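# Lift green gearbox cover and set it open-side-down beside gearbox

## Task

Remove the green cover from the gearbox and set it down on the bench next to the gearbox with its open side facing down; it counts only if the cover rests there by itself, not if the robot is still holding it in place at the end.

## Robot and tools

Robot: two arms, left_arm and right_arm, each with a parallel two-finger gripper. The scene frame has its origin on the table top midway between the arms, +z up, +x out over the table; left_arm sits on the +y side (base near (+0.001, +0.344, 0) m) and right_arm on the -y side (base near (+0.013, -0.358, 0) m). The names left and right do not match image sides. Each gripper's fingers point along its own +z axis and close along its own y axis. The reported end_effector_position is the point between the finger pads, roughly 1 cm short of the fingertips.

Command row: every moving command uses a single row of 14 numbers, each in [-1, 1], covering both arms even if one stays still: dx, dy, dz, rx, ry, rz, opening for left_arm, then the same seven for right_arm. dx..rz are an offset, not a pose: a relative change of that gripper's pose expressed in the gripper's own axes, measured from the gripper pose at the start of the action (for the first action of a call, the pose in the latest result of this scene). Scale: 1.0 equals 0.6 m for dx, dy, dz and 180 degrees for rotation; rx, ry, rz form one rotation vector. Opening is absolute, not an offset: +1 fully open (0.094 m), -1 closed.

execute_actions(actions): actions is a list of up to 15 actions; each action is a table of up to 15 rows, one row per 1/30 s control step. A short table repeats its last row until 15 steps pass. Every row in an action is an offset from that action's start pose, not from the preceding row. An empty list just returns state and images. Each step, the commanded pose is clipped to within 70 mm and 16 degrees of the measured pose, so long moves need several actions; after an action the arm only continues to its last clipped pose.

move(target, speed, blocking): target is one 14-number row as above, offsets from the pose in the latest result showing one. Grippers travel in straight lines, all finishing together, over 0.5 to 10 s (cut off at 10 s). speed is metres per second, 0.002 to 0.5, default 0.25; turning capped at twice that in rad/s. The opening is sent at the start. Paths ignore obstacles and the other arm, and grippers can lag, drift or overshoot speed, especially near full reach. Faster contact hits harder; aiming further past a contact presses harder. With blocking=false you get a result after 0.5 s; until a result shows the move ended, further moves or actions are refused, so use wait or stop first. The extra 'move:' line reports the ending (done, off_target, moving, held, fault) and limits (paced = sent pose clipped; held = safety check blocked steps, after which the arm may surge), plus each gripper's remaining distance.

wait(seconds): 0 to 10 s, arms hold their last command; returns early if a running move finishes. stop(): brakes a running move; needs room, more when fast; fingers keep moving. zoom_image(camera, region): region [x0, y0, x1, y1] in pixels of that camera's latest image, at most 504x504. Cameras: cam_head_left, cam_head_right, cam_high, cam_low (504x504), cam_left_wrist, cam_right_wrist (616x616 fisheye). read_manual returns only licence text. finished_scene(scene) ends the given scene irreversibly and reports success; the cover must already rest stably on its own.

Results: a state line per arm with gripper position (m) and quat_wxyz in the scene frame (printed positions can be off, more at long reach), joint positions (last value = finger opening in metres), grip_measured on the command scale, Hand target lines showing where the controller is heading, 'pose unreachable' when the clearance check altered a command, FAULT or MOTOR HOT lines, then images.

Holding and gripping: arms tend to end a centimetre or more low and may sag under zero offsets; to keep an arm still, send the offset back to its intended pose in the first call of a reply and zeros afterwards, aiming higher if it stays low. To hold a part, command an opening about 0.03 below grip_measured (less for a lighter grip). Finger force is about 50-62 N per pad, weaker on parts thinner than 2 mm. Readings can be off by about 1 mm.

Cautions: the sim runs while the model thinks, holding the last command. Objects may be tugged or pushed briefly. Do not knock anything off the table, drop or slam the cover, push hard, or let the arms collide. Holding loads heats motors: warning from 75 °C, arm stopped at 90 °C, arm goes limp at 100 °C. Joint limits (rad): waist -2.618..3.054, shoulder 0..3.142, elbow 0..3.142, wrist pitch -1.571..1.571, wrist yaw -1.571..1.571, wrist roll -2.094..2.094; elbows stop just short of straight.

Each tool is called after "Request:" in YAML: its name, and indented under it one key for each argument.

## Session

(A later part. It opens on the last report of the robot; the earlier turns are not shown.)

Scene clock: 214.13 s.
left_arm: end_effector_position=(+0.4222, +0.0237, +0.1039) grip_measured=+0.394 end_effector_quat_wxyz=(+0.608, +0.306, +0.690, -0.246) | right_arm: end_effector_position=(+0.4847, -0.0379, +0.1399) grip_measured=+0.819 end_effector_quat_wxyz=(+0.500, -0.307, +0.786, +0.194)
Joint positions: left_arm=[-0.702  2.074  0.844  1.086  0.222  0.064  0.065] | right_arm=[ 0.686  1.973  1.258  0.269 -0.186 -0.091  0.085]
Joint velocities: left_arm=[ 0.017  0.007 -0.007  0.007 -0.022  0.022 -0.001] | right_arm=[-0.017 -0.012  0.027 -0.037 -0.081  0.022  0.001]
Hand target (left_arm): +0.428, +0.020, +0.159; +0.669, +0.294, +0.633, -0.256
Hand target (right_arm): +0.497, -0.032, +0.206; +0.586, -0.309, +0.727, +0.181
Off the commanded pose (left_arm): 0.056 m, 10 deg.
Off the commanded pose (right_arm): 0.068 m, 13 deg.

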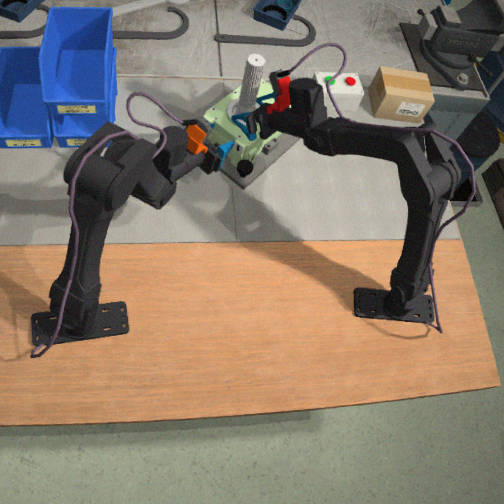

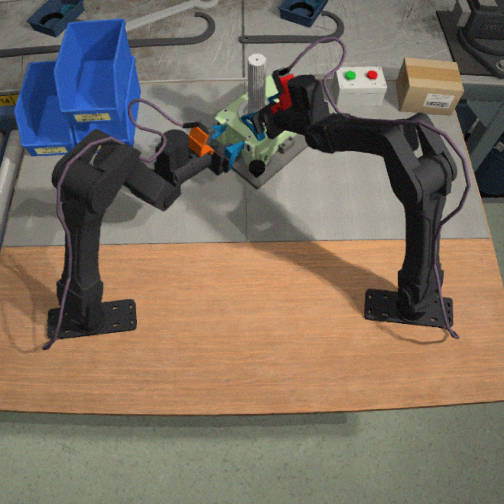

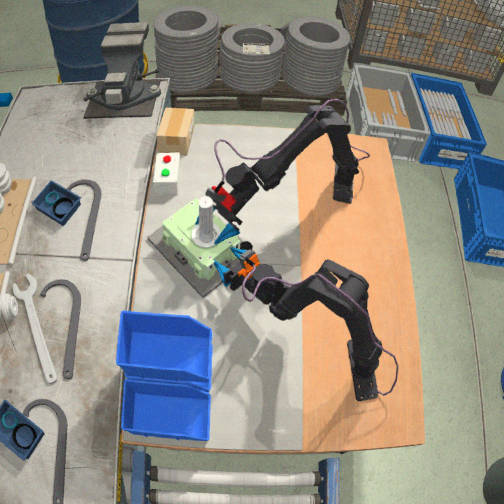

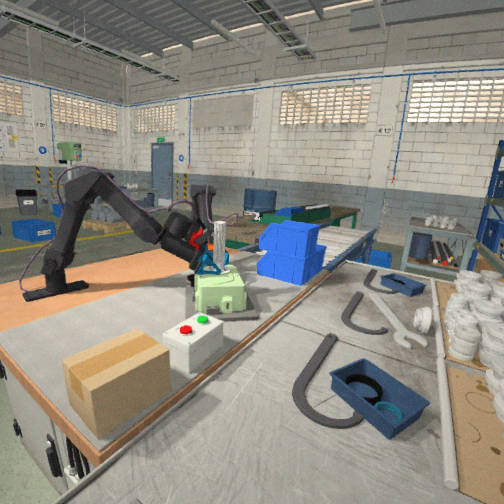

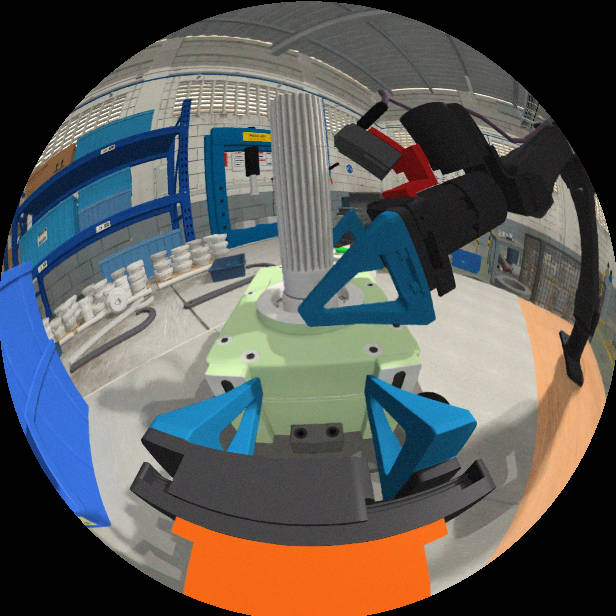

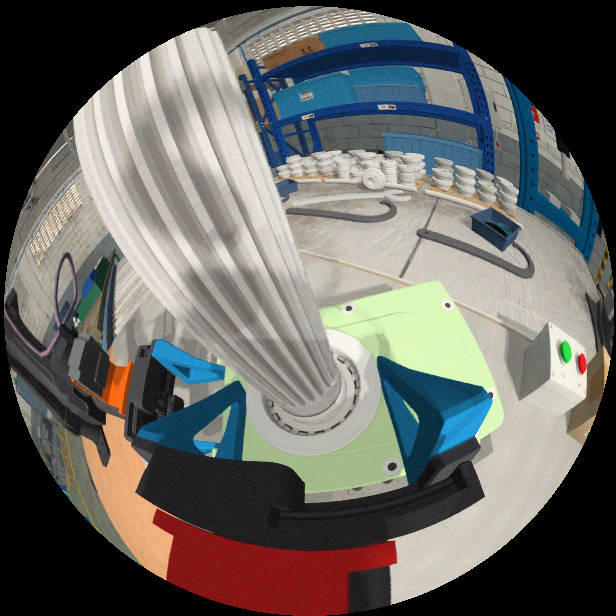

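Request:
execute_actions:
  actions:
    - [[-0.095,0.0067,0.0028,-0.0035,-0.0547,0.0125,0.45, -0.113,-0.0068,-0.017,0.0125,-0.0623,-0.027,0.77],[-0.099,0.007,0.003,-0.0037,-0.0587,0.0134,0.45, -0.113,-0.0068,-0.017,0.011,-0.0623,-0.024,0.77],[-0.103,0.0073,0.0032,-0.004,-0.0626,0.0143,0.45, -0.113,-0.0068,-0.017,0.0095,-0.0623,-0.021,0.77],[-0.107,0.0075,0.0034,-0.0042,-0.0665,0.0152,0.45, -0.113,-0.0068,-0.017,0.008,-0.0623,-0.018,0.77],[-0.110,0.0078,0.0036,-0.0045,-0.0705,0.0161,0.45, -0.113,-0.0068,-0.017,0.0068,-0.0623,-0.015,0.77],[-0.113,0.008,0.0037,-0.0047,-0.0744,0.017,0.45, -0.113,-0.0068,-0.017,0.0055,-0.0623,-0.012,0.77]]

Scene clock: 223.80 s.
left_arm: end_effector_position=(+0.4223, +0.0236, +0.1053) grip_measured=+0.394 end_effector_quat_wxyz=(+0.610, +0.305, +0.689, -0.247) | right_arm: end_effector_position=(+0.4845, -0.0377, +0.1399) grip_measured=+0.819 end_effector_quat_wxyz=(+0.500, -0.306, +0.786, +0.195)
Joint positions: left_arm=[-0.702  2.074  0.844  1.092  0.222  0.063  0.065] | right_arm=[ 0.686  1.973  1.258  0.269 -0.188 -0.088  0.085]
Joint velocities: left_arm=[ 0.007 -0.002 -0.007 -0.007  0.007 -0.066  0.   ] | right_arm=[-0.002 -0.017  0.002  0.007  0.066  0.066  0.   ]
Hand target (left_arm): +0.427, +0.020, +0.169; +0.689, +0.290, +0.612, -0.259
Hand target (right_arm): +0.497, -0.032, +0.206; +0.579, -0.296, +0.731, +0.205
Off the commanded pose (left_arm): 0.067 m, 13 deg.
Off the commanded pose (right_arm): 0.069 m, 12 deg.

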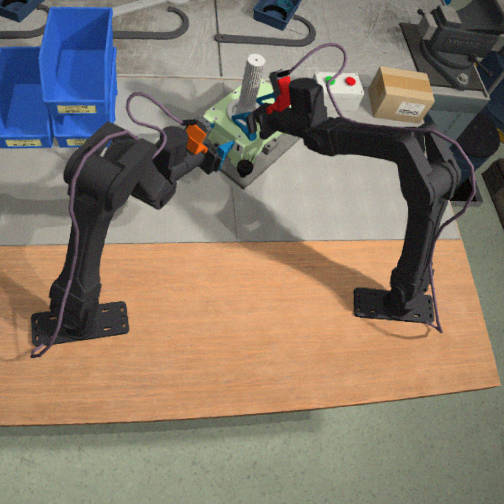

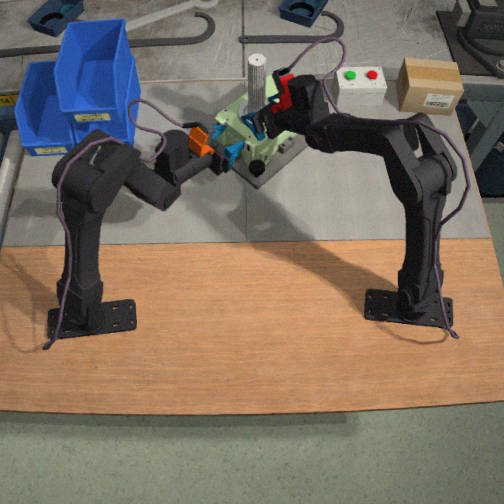

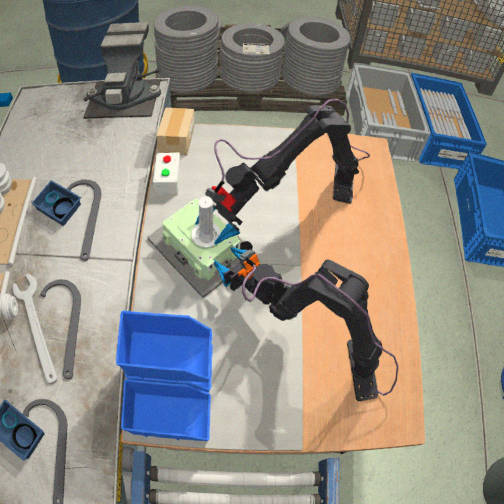

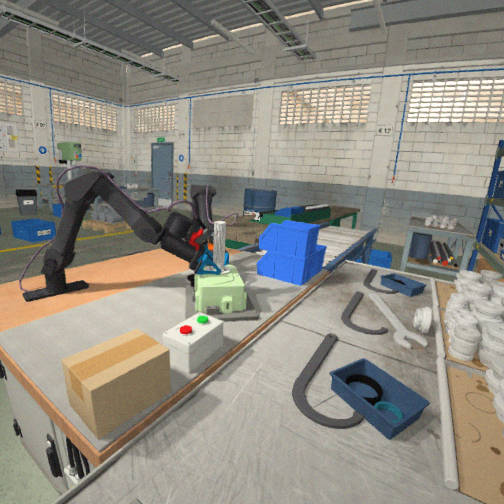

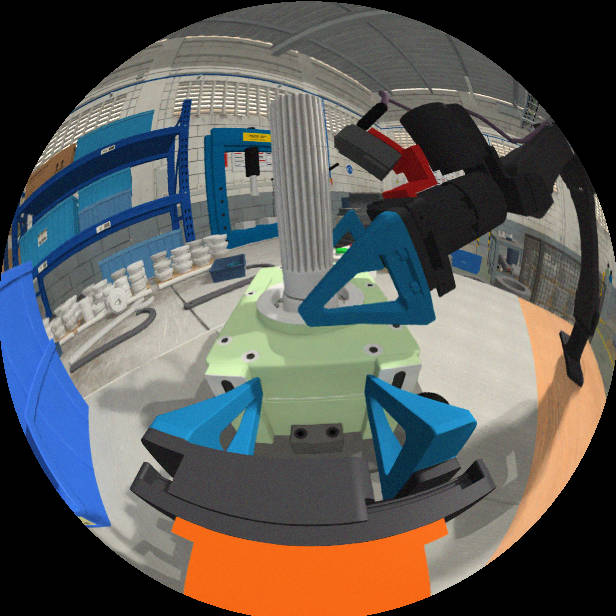

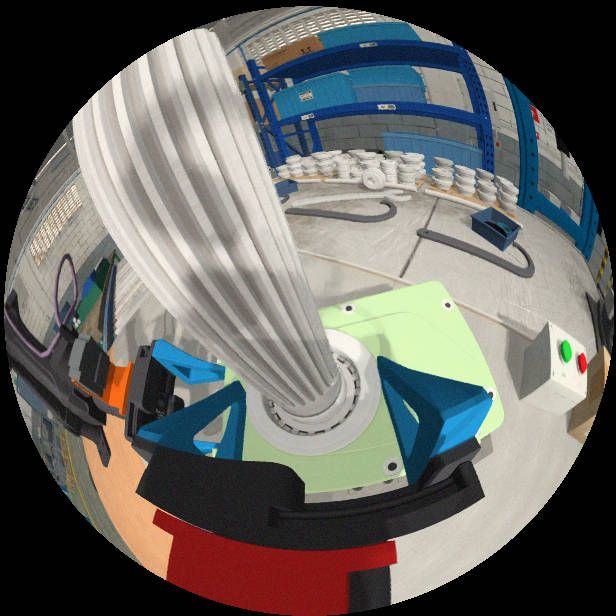

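Request:
zoom_image:
  camera: "cam_left_wrist"
  region: [200, 300, 440, 460]

Request:
zoom_image:
  camera: "cam_high"
  region: [150, 200, 270, 320]

Region (200, 300, 440, 460) of cam_left_wrist's 616x616 image, scaled by 2.100, with more detail than that image has.

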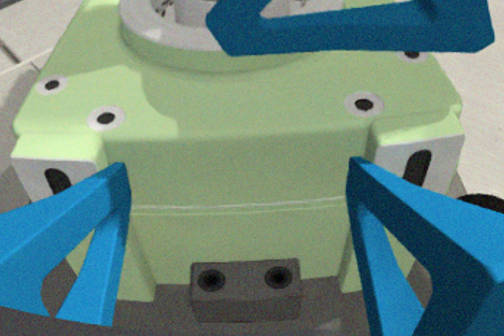

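Region (150, 200, 270, 320) of cam_high's 504x504 image, scaled by 4.200, with more detail than that image has.

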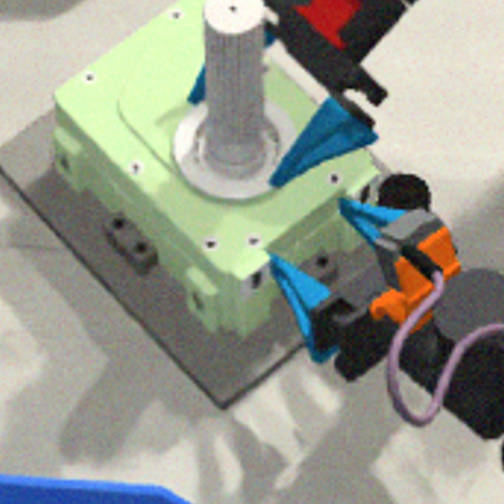

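Request:
zoom_image:
  camera: "cam_right_wrist"
  region: [220, 300, 420, 480]

Request:
zoom_image:
  camera: "cam_left_wrist"
  region: [250, 260, 370, 340]

Region (220, 300, 420, 480) of cam_right_wrist's 616x616 image, scaled by 2.520, with more detail than that image has; it fills the top 454 rows of this view, and the rest is white.

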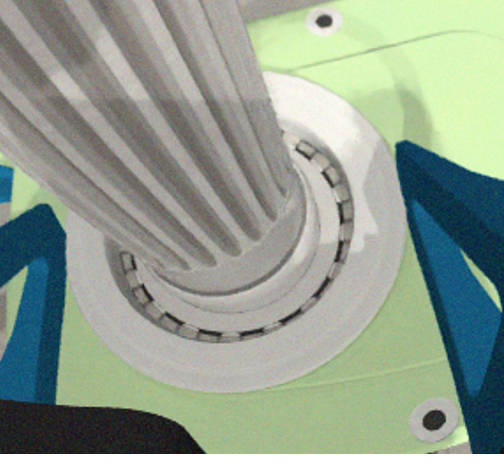

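Region (250, 260, 370, 340) of cam_left_wrist's 616x616 image, scaled by 4.200, with more detail than that image has.

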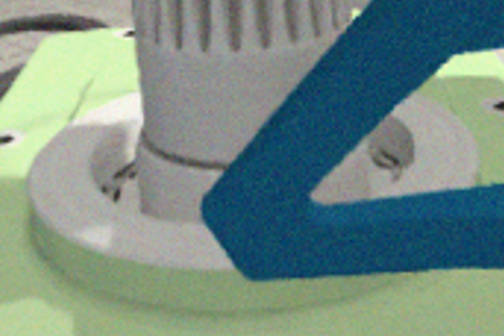

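Request:
execute_actions:
  actions:
    - [[-0.110,0.008,0.0037,-0.0047,-0.0744,0.017,0.45, -0.110,-0.0068,-0.017,0.0055,-0.0623,-0.012,0.77],[-0.110,0.008,0.0037,-0.0047,-0.0744,0.017,0.45, -0.110,-0.0068,-0.017,0.0021,-0.0623,-0.0048,0.77],[-0.110,0.008,0.0037,-0.0047,-0.0744,0.017,0.45, -0.110,-0.0068,-0.017,-0.0014,-0.0623,0.0024,0.77],[-0.110,0.008,0.0037,-0.0047,-0.0744,0.017,0.45, -0.110,-0.0068,-0.017,-0.0048,-0.0623,0.0096,0.77],[-0.110,0.008,0.0037,-0.0047,-0.0744,0.017,0.45, -0.110,-0.0068,-0.017,-0.0083,-0.0623,0.0168,0.77],[-0.110,0.008,0.0037,-0.0047,-0.0744,0.017,0.45, -0.110,-0.0068,-0.017,-0.0117,-0.0623,0.024,0.77],[-0.110,0.008,0.0037,-0.0047,-0.0744,0.017,0.45, -0.110,-0.0068,-0.017,-0.0151,-0.0623,0.0311,0.77],[-0.110,0.008,0.0037,-0.0047,-0.0744,0.017,0.45, -0.110,-0.0068,-0.017,-0.0186,-0.0623,0.0383,0.77],[-0.110,0.008,0.0037,-0.0047,-0.0744,0.017,0.45, -0.110,-0.0068,-0.017,-0.022,-0.0623,0.0455,0.77]]

Request:
zoom_image:
  camera: "cam_left_wrist"
  region: [200, 300, 440, 460]

Scene clock: 226.53 s.
left_arm: end_effector_position=(+0.4225, +0.0235, +0.1054) grip_measured=+0.394 end_effector_quat_wxyz=(+0.611, +0.305, +0.688, -0.247) | right_arm: end_effector_position=(+0.4980, -0.0350, +0.1772) grip_measured=+0.772 end_effector_quat_wxyz=(+0.529, -0.259, +0.766, +0.257)
Joint positions: left_arm=[-0.702  2.076  0.844  1.097  0.222  0.062  0.065] | right_arm=[ 0.657  1.97   1.29   0.355 -0.258  0.042  0.083]
Joint velocities: left_arm=[ 0.002  0.002  0.002 -0.051  0.037  0.007 -0.   ] | right_arm=[-0.002 -0.002  0.134  0.359 -0.183  0.3    0.001]
Hand target (left_arm): +0.427, +0.020, +0.169; +0.690, +0.290, +0.610, -0.259
Hand target (right_arm): +0.500, -0.030, +0.204; +0.548, -0.247, +0.747, +0.285
Off the commanded pose (left_arm): 0.066 m, 14 deg.
Off the commanded pose (right_arm): 0.028 m, 5 deg.

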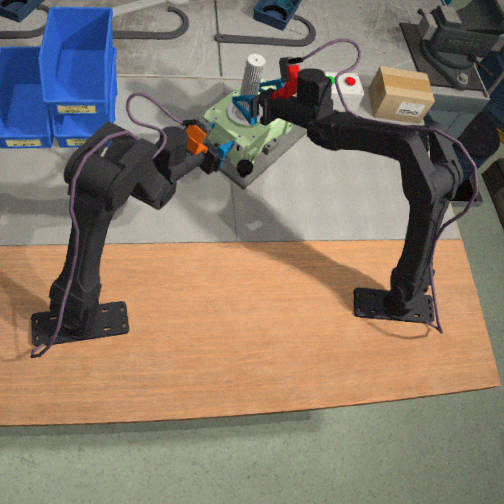

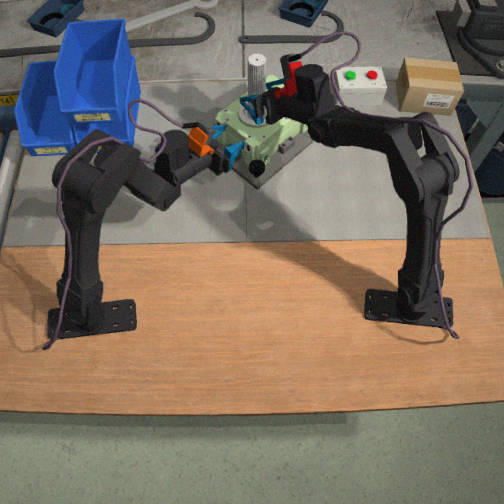

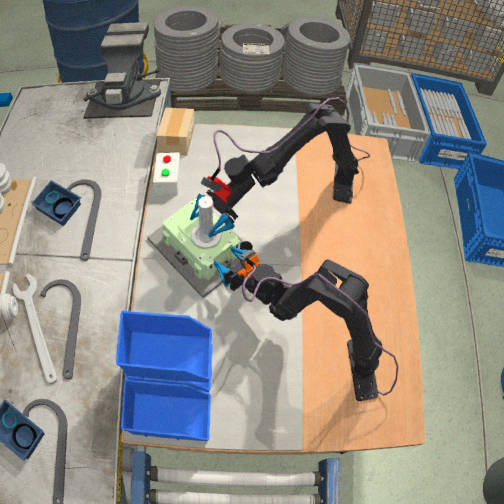

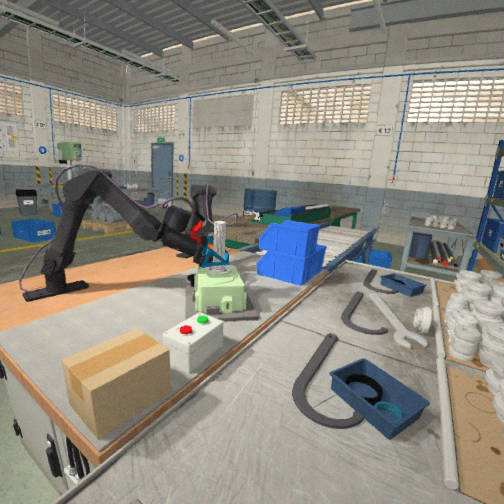

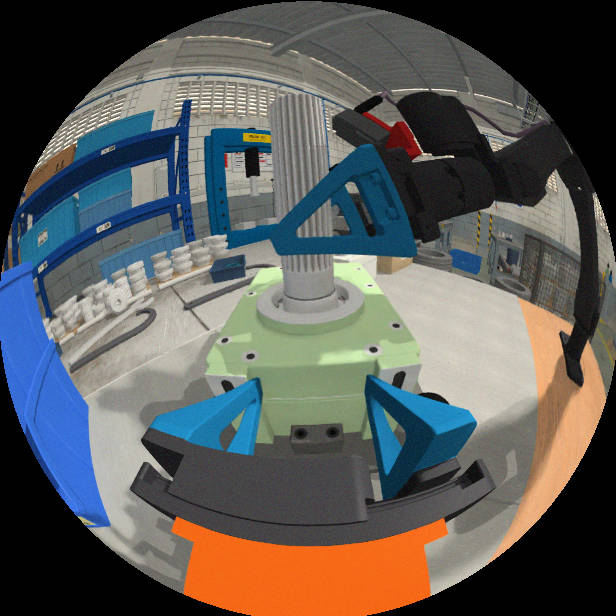

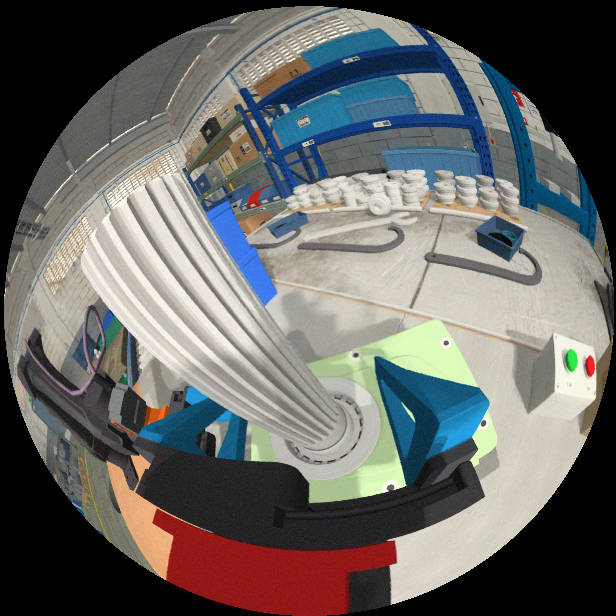

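Region (200, 300, 440, 460) of cam_left_wrist's 616x616 image, scaled by 2.100, with more detail than that image has.

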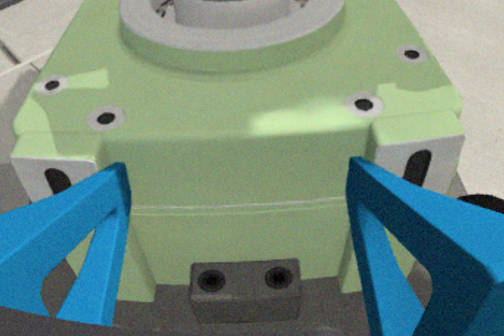

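Request:
zoom_image:
  camera: "cam_head_left"
  region: [190, 110, 310, 200]

Request:
zoom_image:
  camera: "cam_head_right"
  region: [200, 110, 320, 200]

Request:
zoom_image:
  camera: "cam_left_wrist"
  region: [370, 340, 490, 440]

Region (190, 110, 310, 200) of cam_head_left's 504x504 image, scaled by 4.200, with more detail than that image has; it fills the top 378 rows of this view, and the rest is white.

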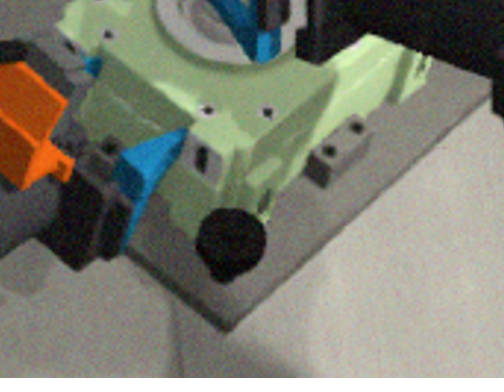

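Region (200, 110, 320, 200) of cam_head_right's 504x504 image, scaled by 4.200, with more detail than that image has; it fills the top 378 rows of this view, and the rest is white.

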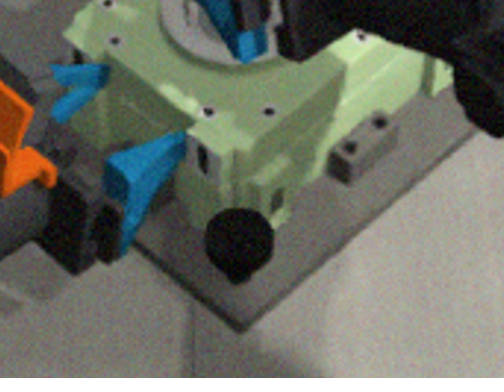

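Region (370, 340, 490, 440) of cam_left_wrist's 616x616 image, scaled by 4.200, with more detail than that image has.

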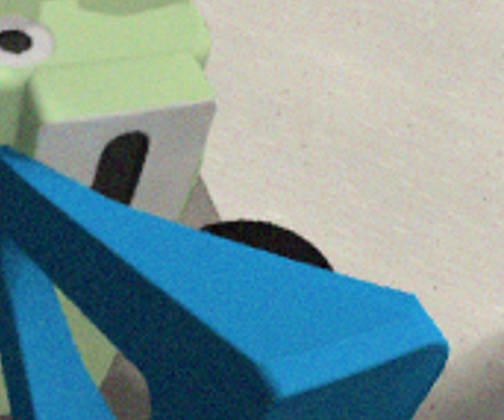

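Request:
execute_actions:
  actions:
    - [[0,0,0,0,0,0,0.45, 0,0,0,0,0,0,0.9]]
    - [[0,0,0,0,0,0,0.2, 0,0,0,0,0,0,0.9]]

Scene clock: 234.50 s.
left_arm: end_effector_position=(+0.4220, +0.0239, +0.1028) grip_measured=+0.202 end_effector_quat_wxyz=(+0.608, +0.305, +0.691, -0.246) | right_arm: end_effector_position=(+0.4992, -0.0330, +0.1835) grip_measured=+0.898 end_effector_quat_wxyz=(+0.535, -0.255, +0.761, +0.264)
Joint positions: left_arm=[-0.702  2.077  0.842  1.09   0.221  0.062  0.056] | right_arm=[ 0.657  1.97   1.297  0.369 -0.264  0.054  0.089]
Joint velocities: left_arm=[ 0.002 -0.007  0.017 -0.007  0.007  0.066  0.001] | right_arm=[ 0.012 -0.002  0.017 -0.066 -0.066 -0.022 -0.   ]
Hand target (left_arm): +0.422, +0.024, +0.103; +0.607, +0.305, +0.691, -0.247
Hand target (right_arm): +0.499, -0.033, +0.184; +0.535, -0.255, +0.761, +0.264
Off the commanded pose (left_arm): 0.000 m, 0 deg.
Off the commanded pose (right_arm): 0.000 m, 0 deg.

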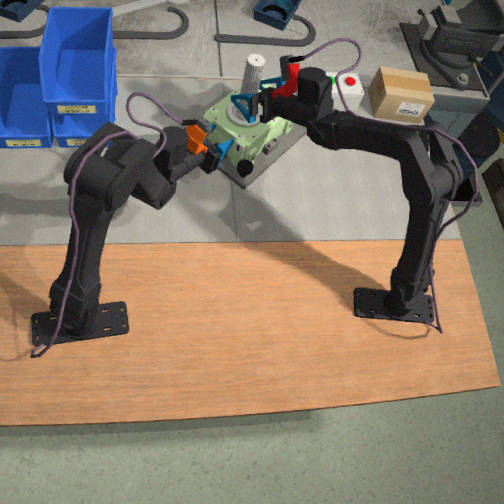

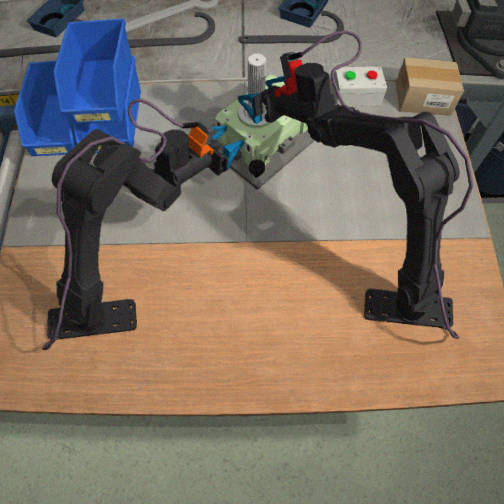

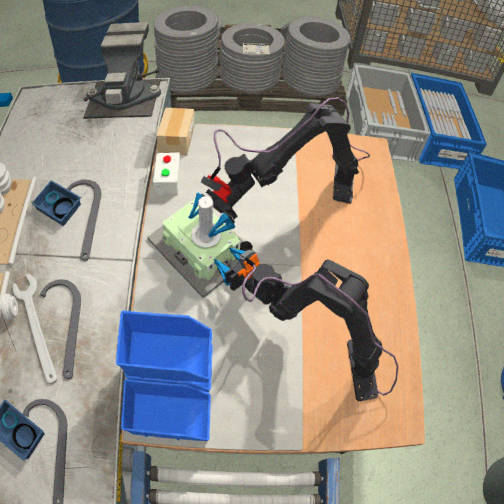

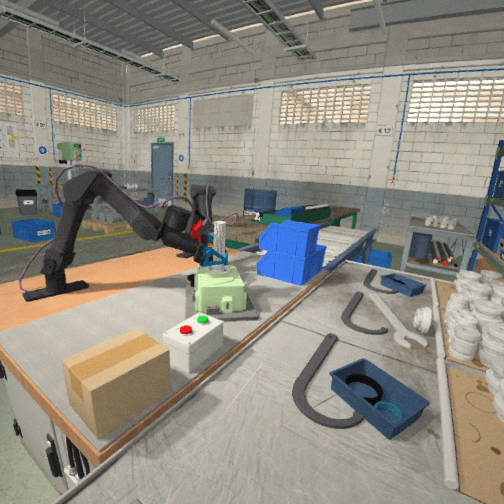

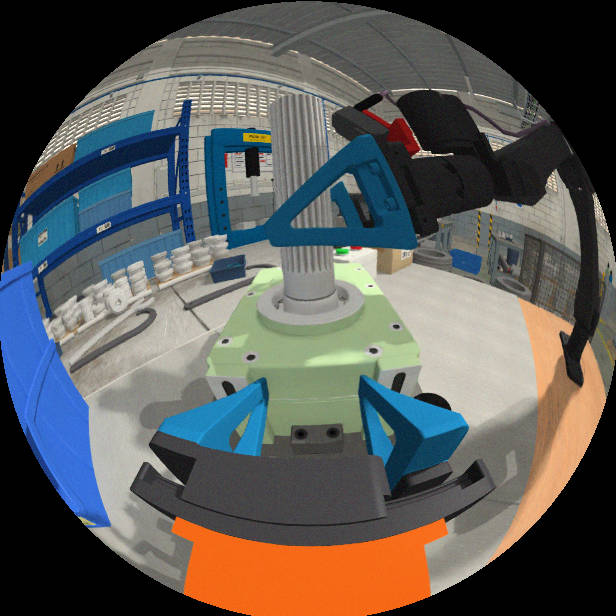

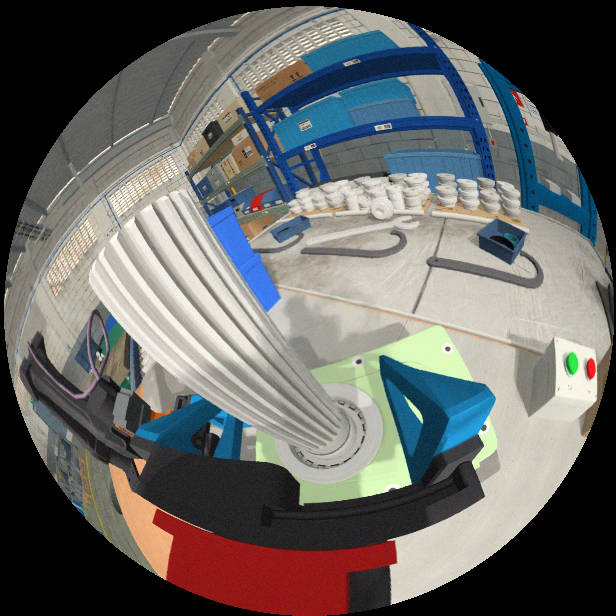

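Request:
zoom_image:
  camera: "cam_left_wrist"
  region: [240, 240, 380, 350]

Region (240, 240, 380, 350) of cam_left_wrist's 616x616 image, scaled by 3.600, with more detail than that image has; it fills the top 396 rows of this view, and the rest is white.

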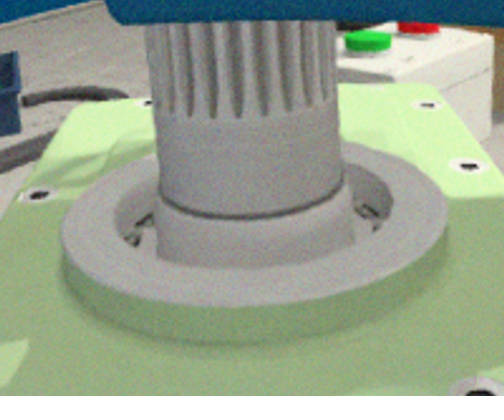

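Request:
zoom_image:
  camera: "cam_right_wrist"
  region: [330, 310, 500, 400]

Request:
zoom_image:
  camera: "cam_left_wrist"
  region: [210, 330, 290, 390]

Region (330, 310, 500, 400) of cam_right_wrist's 616x616 image, scaled by 2.965, with more detail than that image has; it fills the top 267 rows of this view, and the rest is white.

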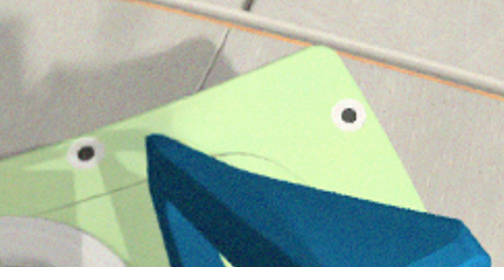

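Region (210, 330, 290, 390) of cam_left_wrist's 616x616 image, scaled by 6.300, with more detail than that image has; it fills the top 378 rows of this view, and the rest is white.

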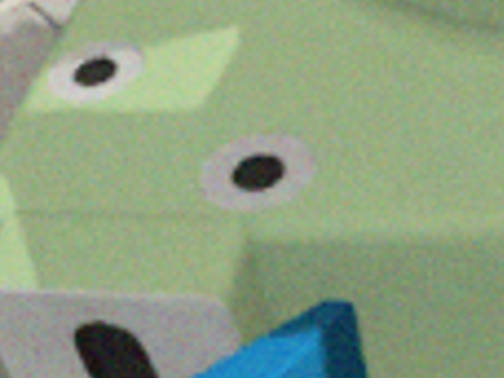

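Request:
execute_actions:
  actions: []

Scene clock: 241.70 s.
left_arm: end_effector_position=(+0.4220, +0.0239, +0.1028) grip_measured=+0.202 end_effector_quat_wxyz=(+0.608, +0.305, +0.691, -0.246) | right_arm: end_effector_position=(+0.4992, -0.0330, +0.1835) grip_measured=+0.898 end_effector_quat_wxyz=(+0.535, -0.255, +0.761, +0.264)
Joint positions: left_arm=[-0.702  2.077  0.842  1.09   0.221  0.062  0.056] | right_arm=[ 0.657  1.97   1.297  0.369 -0.264  0.054  0.089]
Joint velocities: left_arm=[-0.012  0.002 -0.002 -0.022 -0.037 -0.037 -0.   ] | right_arm=[-0.022 -0.007 -0.027  0.051  0.007  0.095 -0.   ]
Hand target (left_arm): +0.422, +0.024, +0.103; +0.607, +0.305, +0.691, -0.247
Hand target (right_arm): +0.499, -0.033, +0.184; +0.535, -0.255, +0.761, +0.264
Off the commanded pose (left_arm): 0.000 m, 0 deg.
Off the commanded pose (right_arm): 0.000 m, 0 deg.

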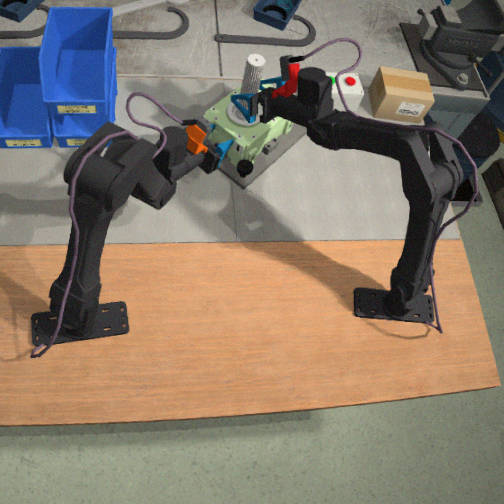

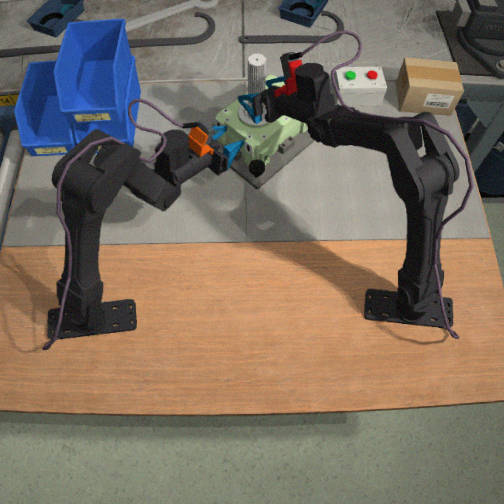

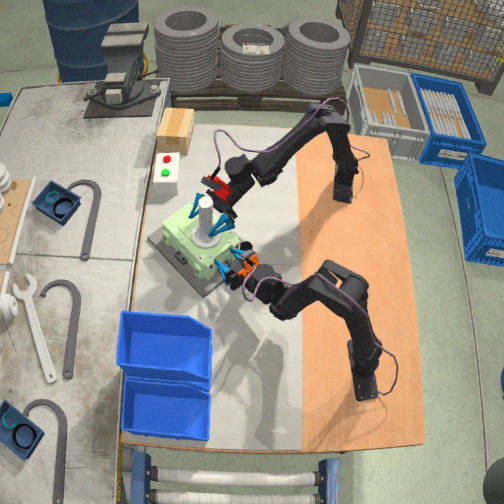

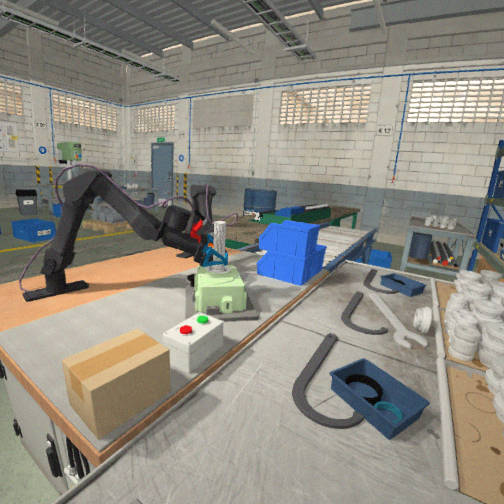

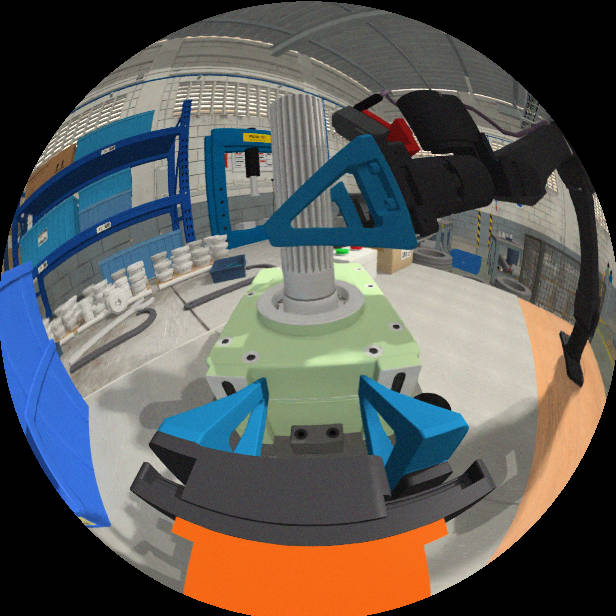

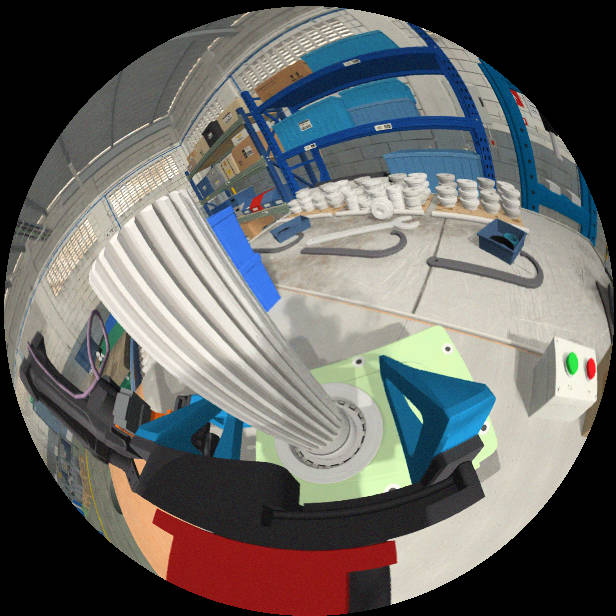

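Request:
zoom_image:
  camera: "cam_left_wrist"
  region: [200, 240, 440, 420]

Request:
zoom_image:
  camera: "cam_right_wrist"
  region: [230, 320, 510, 520]

Request:
zoom_image:
  camera: "cam_high"
  region: [130, 170, 290, 310]

Request:
zoom_image:
  camera: "cam_low"
  region: [160, 200, 300, 340]

Region (200, 240, 440, 420) of cam_left_wrist's 616x616 image, scaled by 2.100, with more detail than that image has; it fills the top 378 rows of this view, and the rest is white.

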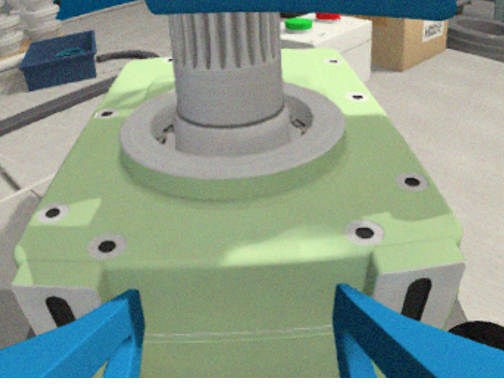

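Region (230, 320, 510, 520) of cam_right_wrist's 616x616 image, scaled by 1.800, with more detail than that image has; it fills the top 360 rows of this view, and the rest is white.

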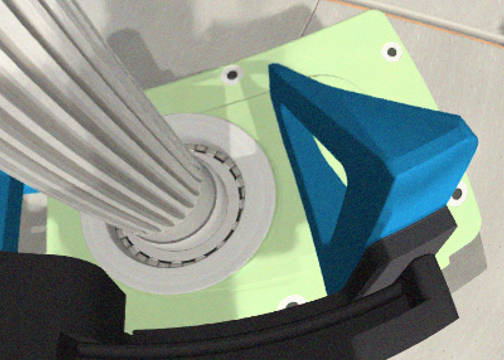

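Region (130, 170, 290, 310) of cam_high's 504x504 image, scaled by 3.150, with more detail than that image has; it fills the top 441 rows of this view, and the rest is white.

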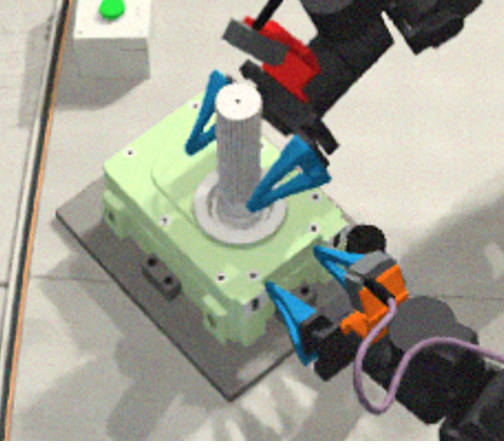

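Region (160, 200, 300, 340) of cam_low's 504x504 image, scaled by 3.600, with more detail than that image has.

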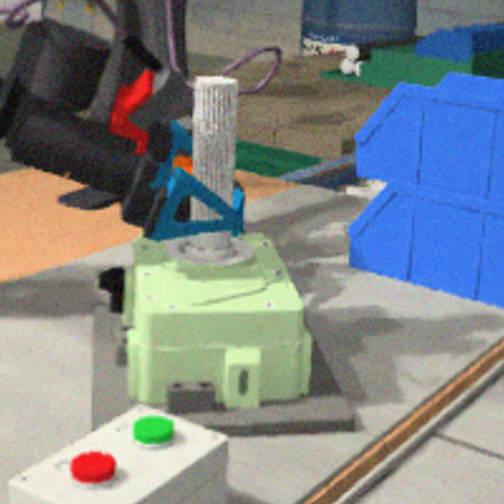

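Request:
zoom_image:
  camera: "cam_left_wrist"
  region: [250, 260, 370, 340]

Request:
zoom_image:
  camera: "cam_left_wrist"
  region: [200, 330, 320, 420]

Request:
zoom_image:
  camera: "cam_left_wrist"
  region: [320, 330, 460, 430]

Region (250, 260, 370, 340) of cam_left_wrist's 616x616 image, scaled by 4.200, with more detail than that image has.

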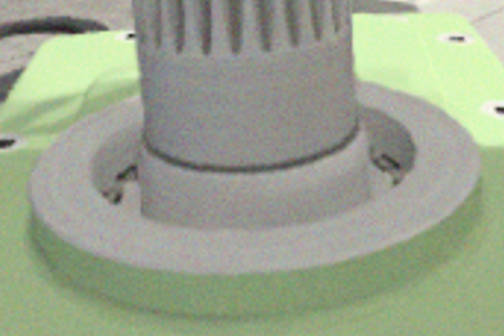

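Region (200, 330, 320, 420) of cam_left_wrist's 616x616 image, scaled by 4.200, with more detail than that image has; it fills the top 378 rows of this view, and the rest is white.

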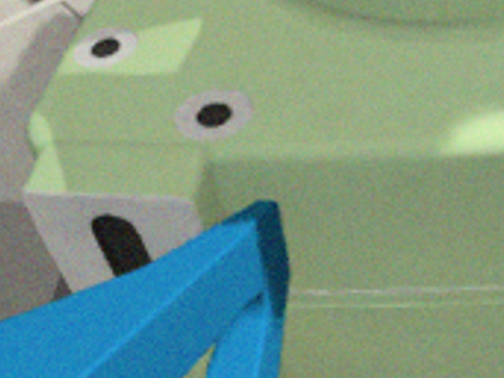

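Region (320, 330, 460, 430) of cam_left_wrist's 616x616 image, scaled by 3.600, with more detail than that image has; it fills the top 360 rows of this view, and the rest is white.

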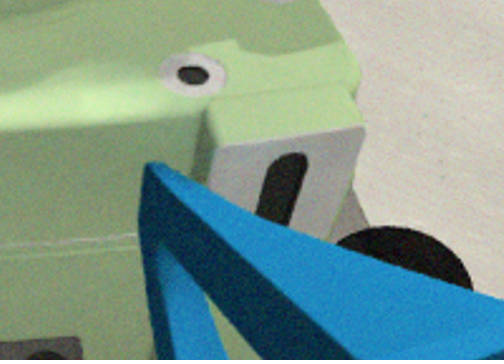

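Request:
move:
  target: [0,0,-0.11,0,0,0,0.2, 0,0,0,0,0,0,0.9]
  speed: 0.12

Scene clock: 248.97 s.
left_arm: end_effector_position=(+0.3788, +0.0663, +0.1091) grip_measured=+0.202 end_effector_quat_wxyz=(+0.605, +0.304, +0.693, -0.247) | right_arm: end_effector_position=(+0.4992, -0.0330, +0.1835) grip_measured=+0.898 end_effector_quat_wxyz=(+0.535, -0.255, +0.761, +0.264)
Joint positions: left_arm=[-0.661  1.906  0.59   1.164  0.262  0.065  0.056] | right_arm=[ 0.657  1.97   1.297  0.369 -0.264  0.054  0.089]
Joint velocities: left_arm=[ 0.002  0.017  0.007 -0.007 -0.022 -0.022 -0.   ] | right_arm=[-0.022  0.002  0.017 -0.051  0.037  0.051  0.   ]
Hand target (left_arm): +0.377, +0.071, +0.113; +0.608, +0.305, +0.691, -0.246
Hand target (right_arm): +0.499, -0.033, +0.184; +0.535, -0.255, +0.761, +0.264
Off the commanded pose (left_arm): 0.006 m, 0 deg.
Off the commanded pose (right_arm): 0.000 m, 0 deg.
move: done

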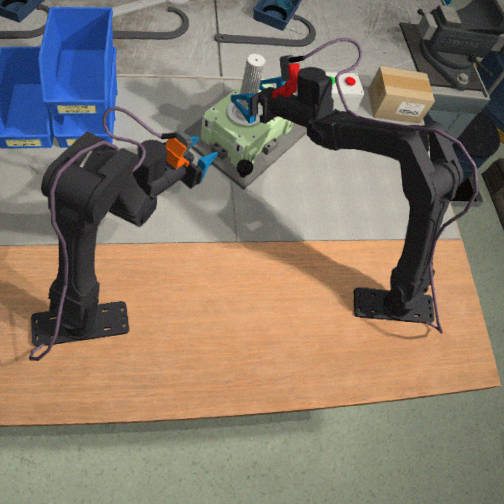

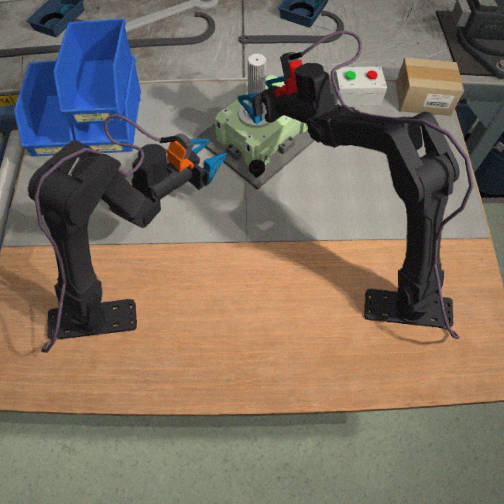

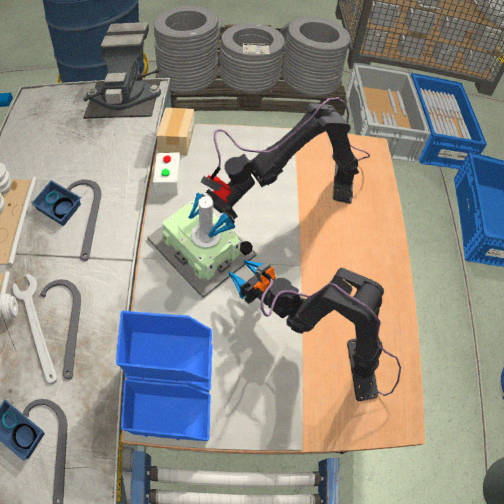

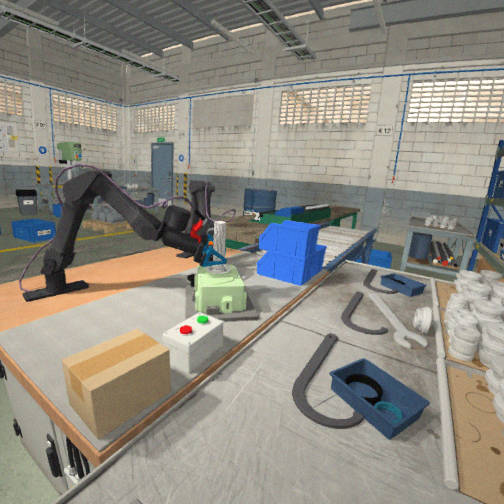

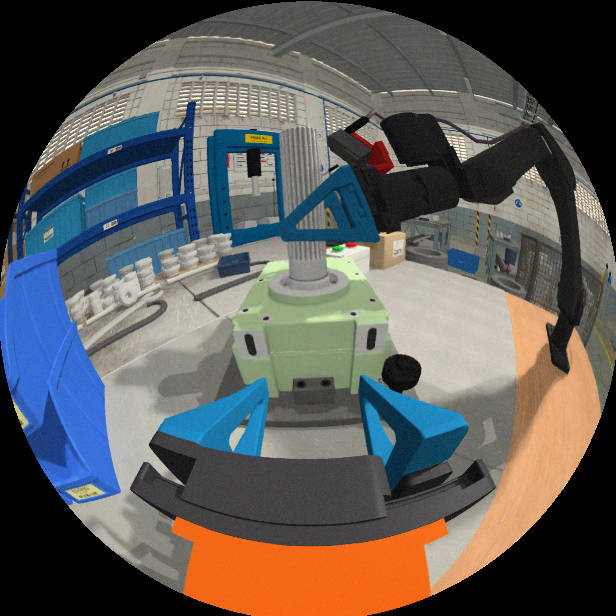

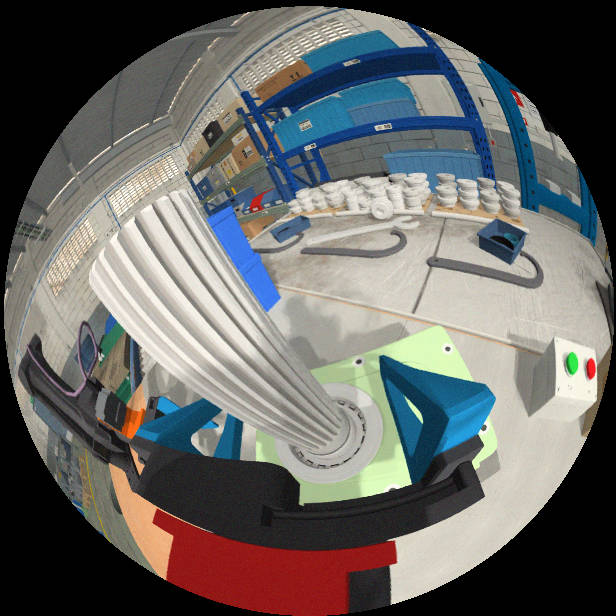

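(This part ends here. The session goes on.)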